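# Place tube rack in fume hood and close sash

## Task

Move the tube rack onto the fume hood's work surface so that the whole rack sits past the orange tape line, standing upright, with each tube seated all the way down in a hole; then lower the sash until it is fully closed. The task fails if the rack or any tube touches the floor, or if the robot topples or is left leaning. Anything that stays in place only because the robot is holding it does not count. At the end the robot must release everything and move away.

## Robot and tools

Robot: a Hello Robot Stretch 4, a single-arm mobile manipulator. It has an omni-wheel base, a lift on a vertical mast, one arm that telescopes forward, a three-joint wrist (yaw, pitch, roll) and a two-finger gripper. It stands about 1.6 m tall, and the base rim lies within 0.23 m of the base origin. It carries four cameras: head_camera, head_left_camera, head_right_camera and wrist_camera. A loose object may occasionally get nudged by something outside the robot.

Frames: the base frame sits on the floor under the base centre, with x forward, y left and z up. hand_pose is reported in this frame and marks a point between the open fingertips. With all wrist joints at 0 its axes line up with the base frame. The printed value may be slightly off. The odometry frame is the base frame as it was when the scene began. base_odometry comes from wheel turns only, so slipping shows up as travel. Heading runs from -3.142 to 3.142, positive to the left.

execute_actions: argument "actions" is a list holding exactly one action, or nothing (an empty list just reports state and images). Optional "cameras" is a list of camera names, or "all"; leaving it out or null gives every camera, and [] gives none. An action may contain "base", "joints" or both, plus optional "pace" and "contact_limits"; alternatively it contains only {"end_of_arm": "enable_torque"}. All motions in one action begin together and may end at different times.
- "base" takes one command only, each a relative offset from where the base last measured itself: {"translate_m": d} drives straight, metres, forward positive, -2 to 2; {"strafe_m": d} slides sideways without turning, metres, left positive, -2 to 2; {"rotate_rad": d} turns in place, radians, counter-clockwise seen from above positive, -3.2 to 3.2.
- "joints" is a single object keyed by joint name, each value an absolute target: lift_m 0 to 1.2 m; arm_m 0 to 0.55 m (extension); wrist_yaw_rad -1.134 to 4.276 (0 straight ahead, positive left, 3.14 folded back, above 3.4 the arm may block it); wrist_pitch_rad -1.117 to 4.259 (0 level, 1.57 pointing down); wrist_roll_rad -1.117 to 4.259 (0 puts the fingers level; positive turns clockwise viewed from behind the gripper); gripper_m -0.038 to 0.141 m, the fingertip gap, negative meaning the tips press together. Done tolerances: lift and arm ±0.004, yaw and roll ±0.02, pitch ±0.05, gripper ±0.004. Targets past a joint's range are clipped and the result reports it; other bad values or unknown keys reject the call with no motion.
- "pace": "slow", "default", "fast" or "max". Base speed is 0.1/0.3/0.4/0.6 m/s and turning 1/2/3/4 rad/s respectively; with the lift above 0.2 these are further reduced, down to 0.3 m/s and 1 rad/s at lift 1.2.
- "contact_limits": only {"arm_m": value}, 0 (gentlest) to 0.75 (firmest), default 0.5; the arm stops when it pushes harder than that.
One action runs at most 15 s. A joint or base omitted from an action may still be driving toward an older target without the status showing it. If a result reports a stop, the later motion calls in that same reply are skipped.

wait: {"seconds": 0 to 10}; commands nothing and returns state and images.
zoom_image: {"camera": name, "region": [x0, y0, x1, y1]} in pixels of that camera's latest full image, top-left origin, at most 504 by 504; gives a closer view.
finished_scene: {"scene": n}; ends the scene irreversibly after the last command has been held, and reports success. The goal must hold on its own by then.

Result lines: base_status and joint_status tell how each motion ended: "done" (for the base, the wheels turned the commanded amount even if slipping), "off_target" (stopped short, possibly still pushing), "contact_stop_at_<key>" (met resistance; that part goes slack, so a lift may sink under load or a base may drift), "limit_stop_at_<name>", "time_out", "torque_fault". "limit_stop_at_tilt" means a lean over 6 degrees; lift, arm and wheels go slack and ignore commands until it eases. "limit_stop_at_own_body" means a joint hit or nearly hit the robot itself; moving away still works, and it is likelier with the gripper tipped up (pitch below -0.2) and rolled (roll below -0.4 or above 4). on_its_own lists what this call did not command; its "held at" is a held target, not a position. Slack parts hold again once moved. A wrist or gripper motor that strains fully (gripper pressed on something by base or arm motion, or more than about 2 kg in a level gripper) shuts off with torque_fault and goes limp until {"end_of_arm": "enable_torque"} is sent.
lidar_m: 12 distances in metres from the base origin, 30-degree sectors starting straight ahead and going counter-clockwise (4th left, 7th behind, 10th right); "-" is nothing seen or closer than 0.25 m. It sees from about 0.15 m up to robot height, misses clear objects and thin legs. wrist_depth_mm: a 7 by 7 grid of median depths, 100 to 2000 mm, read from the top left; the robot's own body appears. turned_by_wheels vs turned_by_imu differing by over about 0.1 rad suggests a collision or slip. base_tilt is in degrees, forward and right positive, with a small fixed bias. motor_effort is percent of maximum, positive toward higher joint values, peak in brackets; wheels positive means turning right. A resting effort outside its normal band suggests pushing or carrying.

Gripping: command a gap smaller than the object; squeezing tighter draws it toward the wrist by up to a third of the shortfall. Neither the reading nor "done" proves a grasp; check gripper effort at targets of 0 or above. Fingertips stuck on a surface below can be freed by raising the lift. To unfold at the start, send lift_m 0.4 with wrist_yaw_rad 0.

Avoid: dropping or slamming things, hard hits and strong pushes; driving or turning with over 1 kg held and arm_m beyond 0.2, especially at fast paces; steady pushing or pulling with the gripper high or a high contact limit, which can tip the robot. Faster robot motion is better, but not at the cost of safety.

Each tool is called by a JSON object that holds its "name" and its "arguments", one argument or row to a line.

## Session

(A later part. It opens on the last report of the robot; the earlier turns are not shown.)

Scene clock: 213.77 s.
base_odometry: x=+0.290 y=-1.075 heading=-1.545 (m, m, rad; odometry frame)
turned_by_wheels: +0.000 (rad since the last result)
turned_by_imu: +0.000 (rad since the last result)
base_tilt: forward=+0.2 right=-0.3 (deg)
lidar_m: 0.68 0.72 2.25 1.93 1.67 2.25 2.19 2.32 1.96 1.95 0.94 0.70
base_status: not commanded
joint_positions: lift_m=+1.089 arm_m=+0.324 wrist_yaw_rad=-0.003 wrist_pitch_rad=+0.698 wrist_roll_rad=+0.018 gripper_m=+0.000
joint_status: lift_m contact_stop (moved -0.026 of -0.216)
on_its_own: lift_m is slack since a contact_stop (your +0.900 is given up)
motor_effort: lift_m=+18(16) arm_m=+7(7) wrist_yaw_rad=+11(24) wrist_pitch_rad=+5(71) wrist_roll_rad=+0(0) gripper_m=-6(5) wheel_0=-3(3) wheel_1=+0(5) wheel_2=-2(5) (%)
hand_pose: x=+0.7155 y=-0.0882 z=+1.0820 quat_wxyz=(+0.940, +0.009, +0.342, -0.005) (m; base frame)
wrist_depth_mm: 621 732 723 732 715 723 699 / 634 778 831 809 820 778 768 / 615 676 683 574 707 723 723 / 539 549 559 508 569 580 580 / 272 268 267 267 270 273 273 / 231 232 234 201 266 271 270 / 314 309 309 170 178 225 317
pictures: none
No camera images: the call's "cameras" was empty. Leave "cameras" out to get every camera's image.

{"name": "execute_actions", "arguments": {
  "actions": [
    {"joints":{"lift_m":0.9},"pace":"fast"}
  ],
  "cameras": []
}}

Scene clock: 223.30 s.
base_odometry: x=+0.290 y=-1.075 heading=-1.545 (m, m, rad; odometry frame)
turned_by_wheels: +0.000 (rad since the last result)
turned_by_imu: -0.001 (rad since the last result)
base_tilt: forward=+0.2 right=-0.2 (deg)
lidar_m: 0.68 0.73 2.27 1.97 1.68 2.25 2.19 2.32 1.96 1.94 0.92 0.70
base_status: not commanded
joint_positions: lift_m=+1.063 arm_m=+0.324 wrist_yaw_rad=-0.004 wrist_pitch_rad=+0.698 wrist_roll_rad=+0.018 gripper_m=+0.000
joint_status: lift_m contact_stop (moved -0.027 of -0.189)
on_its_own: lift_m is slack since a contact_stop (your +0.900 is given up)
motor_effort: lift_m=+18(12) arm_m=+7(7) wrist_yaw_rad=+11(24) wrist_pitch_rad=+4(70) wrist_roll_rad=+0(0) gripper_m=-6(7) wheel_0=-3(4) wheel_1=+0(5) wheel_2=-2(5) (%)
hand_pose: x=+0.7155 y=-0.0882 z=+1.0554 quat_wxyz=(+0.940, +0.009, +0.342, -0.005) (m; base frame)
wrist_depth_mm: 615 741 732 723 723 715 707 / 627 778 820 788 798 788 798 / 591 621 627 480 640 668 676 / 492 496 508 496 521 525 539 / 270 270 270 267 270 271 274 / 231 231 234 202 266 272 268 / 285 282 283 170 178 224 290
pictures: none
No camera images: the call's "cameras" was empty. Leave "cameras" out to get every camera's image.

{"name": "execute_actions", "arguments": {
  "actions": [
    {"joints":{"lift_m":0.9},"pace":"fast"}
  ],
  "cameras": []
}}

Scene clock: 224.53 s.
base_odometry: x=+0.290 y=-1.075 heading=-1.545 (m, m, rad; odometry frame)
turned_by_wheels: +0.000 (rad since the last result)
turned_by_imu: +0.000 (rad since the last result)
base_tilt: forward=+0.2 right=-0.3 (deg)
lidar_m: 0.68 0.72 2.26 1.93 1.69 2.25 2.19 2.31 1.96 1.97 0.95 0.70
base_status: not commanded
joint_positions: lift_m=+1.036 arm_m=+0.324 wrist_yaw_rad=-0.004 wrist_pitch_rad=+0.698 wrist_roll_rad=+0.018 gripper_m=+0.000
joint_status: lift_m contact_stop (moved -0.026 of -0.163)
on_its_own: lift_m is slack since a contact_stop (your +0.900 is given up)
motor_effort: lift_m=+18(23) arm_m=+7(7) wrist_yaw_rad=+10(24) wrist_pitch_rad=+5(69) wrist_roll_rad=+0(0) gripper_m=-5(7) wheel_0=-4(4) wheel_1=+0(5) wheel_2=-2(5) (%)
hand_pose: x=+0.7155 y=-0.0883 z=+1.0290 quat_wxyz=(+0.940, +0.009, +0.342, -0.005) (m; base frame)
wrist_depth_mm: 621 732 732 732 723 715 707 / 615 750 750 715 798 798 788 / 554 574 569 469 597 609 621 / 452 459 462 473 477 488 492 / 271 268 268 266 270 271 274 / 231 231 234 202 267 271 268 / 262 257 256 169 178 225 243
pictures: none
No camera images: the call's "cameras" was empty. Leave "cameras" out to get every camera's image.

{"name": "execute_actions", "arguments": {
  "actions": [
    {"joints":{"lift_m":0.9},"pace":"fast"}
  ],
  "cameras": []
}}

Scene clock: 225.77 s.
base_odometry: x=+0.290 y=-1.075 heading=-1.545 (m, m, rad; odometry frame)
turned_by_wheels: +0.000 (rad since the last result)
turned_by_imu: +0.000 (rad since the last result)
base_tilt: forward=+0.2 right=-0.2 (deg)
lidar_m: 0.67 0.70 2.26 1.96 1.67 2.25 2.19 2.32 1.97 1.93 0.95 0.71
base_status: not commanded
joint_positions: lift_m=+1.010 arm_m=+0.324 wrist_yaw_rad=-0.004 wrist_pitch_rad=+0.696 wrist_roll_rad=+0.018 gripper_m=+0.000
joint_status: lift_m contact_stop (moved -0.026 of -0.136)
on_its_own: lift_m is slack since a contact_stop (your +0.900 is given up)
motor_effort: lift_m=+18(15) arm_m=+6(6) wrist_yaw_rad=+13(24) wrist_pitch_rad=+10(68) wrist_roll_rad=+0(0) gripper_m=-5(6) wheel_0=-3(4) wheel_1=+0(5) wheel_2=-3(5) (%)
hand_pose: x=+0.7158 y=-0.0884 z=+1.0029 quat_wxyz=(+0.940, +0.009, +0.341, -0.005) (m; base frame)
wrist_depth_mm: 621 741 732 723 715 707 707 / 603 683 691 466 723 750 778 / 517 521 525 459 549 549 569 / 415 421 427 430 439 449 452 / 270 267 266 265 270 272 274 / 230 231 234 203 265 270 270 / 245 239 237 168 179 224 229
pictures: none
No camera images: the call's "cameras" was empty. Leave "cameras" out to get every camera's image.

{"name": "execute_actions", "arguments": {
  "actions": [
    {"joints":{"lift_m":0.9},"pace":"fast"}
  ],
  "cameras": ["wrist_camera","head_camera"]
}}

Scene clock: 227.47 s.
base_odometry: x=+0.290 y=-1.075 heading=-1.545 (m, m, rad; odometry frame)
turned_by_wheels: +0.000 (rad since the last result)
turned_by_imu: +0.000 (rad since the last result)
base_tilt: forward=+0.2 right=-0.3 (deg)
lidar_m: 0.69 0.72 2.24 1.93 1.69 2.26 2.20 2.32 1.95 1.96 0.94 0.69
base_status: not commanded
joint_positions: lift_m=+1.004 arm_m=+0.324 wrist_yaw_rad=-0.006 wrist_pitch_rad=+0.692 wrist_roll_rad=+0.018 gripper_m=+0.000
joint_status: lift_m contact_stop (moved -0.006 of -0.110)
on_its_own: lift_m is slack since a contact_stop (your +0.900 is given up); wrist_yaw_rad is at rest, and its effort (+18) is outside its rest range (-13 to +13)
motor_effort: lift_m=+14(11) arm_m=+7(7) wrist_yaw_rad=+18(28) wrist_pitch_rad=+22(70) wrist_roll_rad=+0(0) gripper_m=-2(6) wheel_0=-1(3) wheel_1=+0(1) wheel_2=-5(4) (%)
hand_pose: x=+0.7165 y=-0.0887 z=+0.9979 quat_wxyz=(+0.941, +0.009, +0.339, -0.006) (m; base frame)
wrist_depth_mm: 615 732 732 723 723 715 707 / 603 683 699 473 741 759 778 / 517 521 530 455 554 559 574 / 413 421 421 433 436 442 452 / 266 265 265 264 267 270 272 / 226 228 224 204 264 267 267 / 241 236 235 162 181 221 228
pictures: head_camera, wrist_camera
Images, in order (width x height): head_camera 420x560, wrist_camera 616x392.

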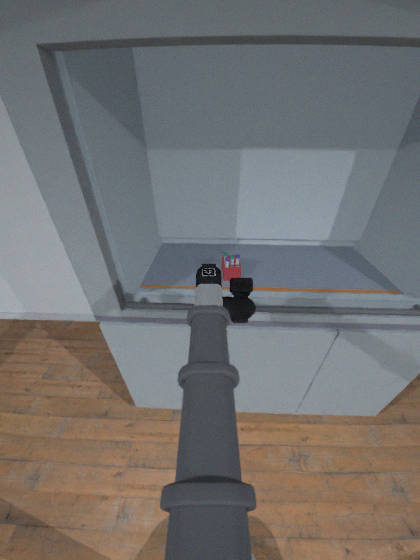

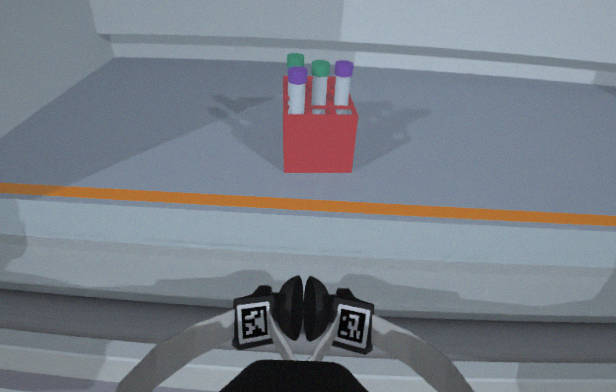

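Bottomed out.

{"name": "execute_actions", "arguments": {
  "actions": [
    {"joints":{"lift_m":1.05}}
  ],
  "cameras": []
}}

{"name": "execute_actions", "arguments": {
  "actions": [
    {"joints":{"arm_m":0},"base":{"translate_m":-0.3}}
  ],
  "cameras": ["head_camera"]
}}

{"name": "finished_scene", "arguments": {
  "scene": 2
}}

Scene clock: 228.73 s.
base_odometry: x=+0.290 y=-1.075 heading=-1.545 (m, m, rad; odometry frame)
turned_by_wheels: +0.000 (rad since the last result)
turned_by_imu: +0.000 (rad since the last result)
base_tilt: forward=+0.1 right=-0.3 (deg)
lidar_m: 0.67 0.72 2.27 1.96 1.68 2.25 2.20 2.32 1.96 1.94 0.94 0.69
base_status: not commanded
joint_positions: lift_m=+1.050 arm_m=+0.324 wrist_yaw_rad=+0.000 wrist_pitch_rad=+0.701 wrist_roll_rad=+0.018 gripper_m=+0.000
joint_status: all done
motor_effort: lift_m=+22(15) arm_m=+6(7) wrist_yaw_rad=+3(16) wrist_pitch_rad=-5(20) wrist_roll_rad=+0(0) gripper_m=-6(7) wheel_0=-1(1) wheel_1=+0(1) wheel_2=-2(4) (%)
hand_pose: x=+0.7151 y=-0.0875 z=+1.0417 quat_wxyz=(+0.939, +0.009, +0.343, -0.003) (m; base frame)
wrist_depth_mm: 609 741 723 723 715 707 699 / 615 750 768 768 798 778 778 / 559 580 585 466 609 627 627 / 469 477 480 480 488 500 504 / 303 357 362 370 370 373 418 / 296 293 285 204 283 289 286 / 264 250 249 173 176 250 254
pictures: none
No camera images: the call's "cameras" was empty. Leave "cameras" out to get every camera's image.

Scene clock: 231.20 s.
base_odometry: x=+0.282 y=-0.775 heading=-1.546 (m, m, rad; odometry frame)
turned_by_wheels: +0.000 (rad since the last result)
turned_by_imu: +0.000 (rad since the last result)
base_tilt: forward=+0.2 right=-0.2 (deg)
lidar_m: 0.98 1.05 2.45 1.61 1.67 1.91 1.89 1.99 1.98 1.88 1.34 1.00
base_status: done
joint_positions: lift_m=+1.050 arm_m=+0.001 wrist_yaw_rad=+0.000 wrist_pitch_rad=+0.702 wrist_roll_rad=+0.018 gripper_m=+0.000
joint_status: all done
motor_effort: lift_m=+21(22) arm_m=-7(6) wrist_yaw_rad=+1(2) wrist_pitch_rad=-7(7) wrist_roll_rad=+0(0) gripper_m=-5(6) wheel_0=-5(6) wheel_1=-5(8) wheel_2=+3(12) (%)
hand_pose: x=+0.3925 y=-0.0874 z=+1.0417 quat_wxyz=(+0.939, +0.008, +0.344, -0.003) (m; base frame)
wrist_depth_mm: 732 788 1118 1078 1182 1182 1160 / 831 778 788 759 768 768 759 / 1756 878 854 842 831 831 809 / 1921 960 960 946 931 917 891 / 1618 1118 1078 1060 1042 1042 1025 / 1397 1336 1182 204 1182 1160 1182 / 1281 1255 1229 174 176 1308 1336
pictures: head_camera
Images, in order (width x height): head_camera 420x560.

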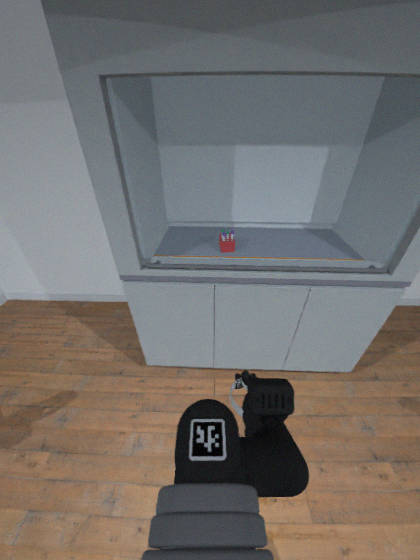

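The scene is finished: the task was done.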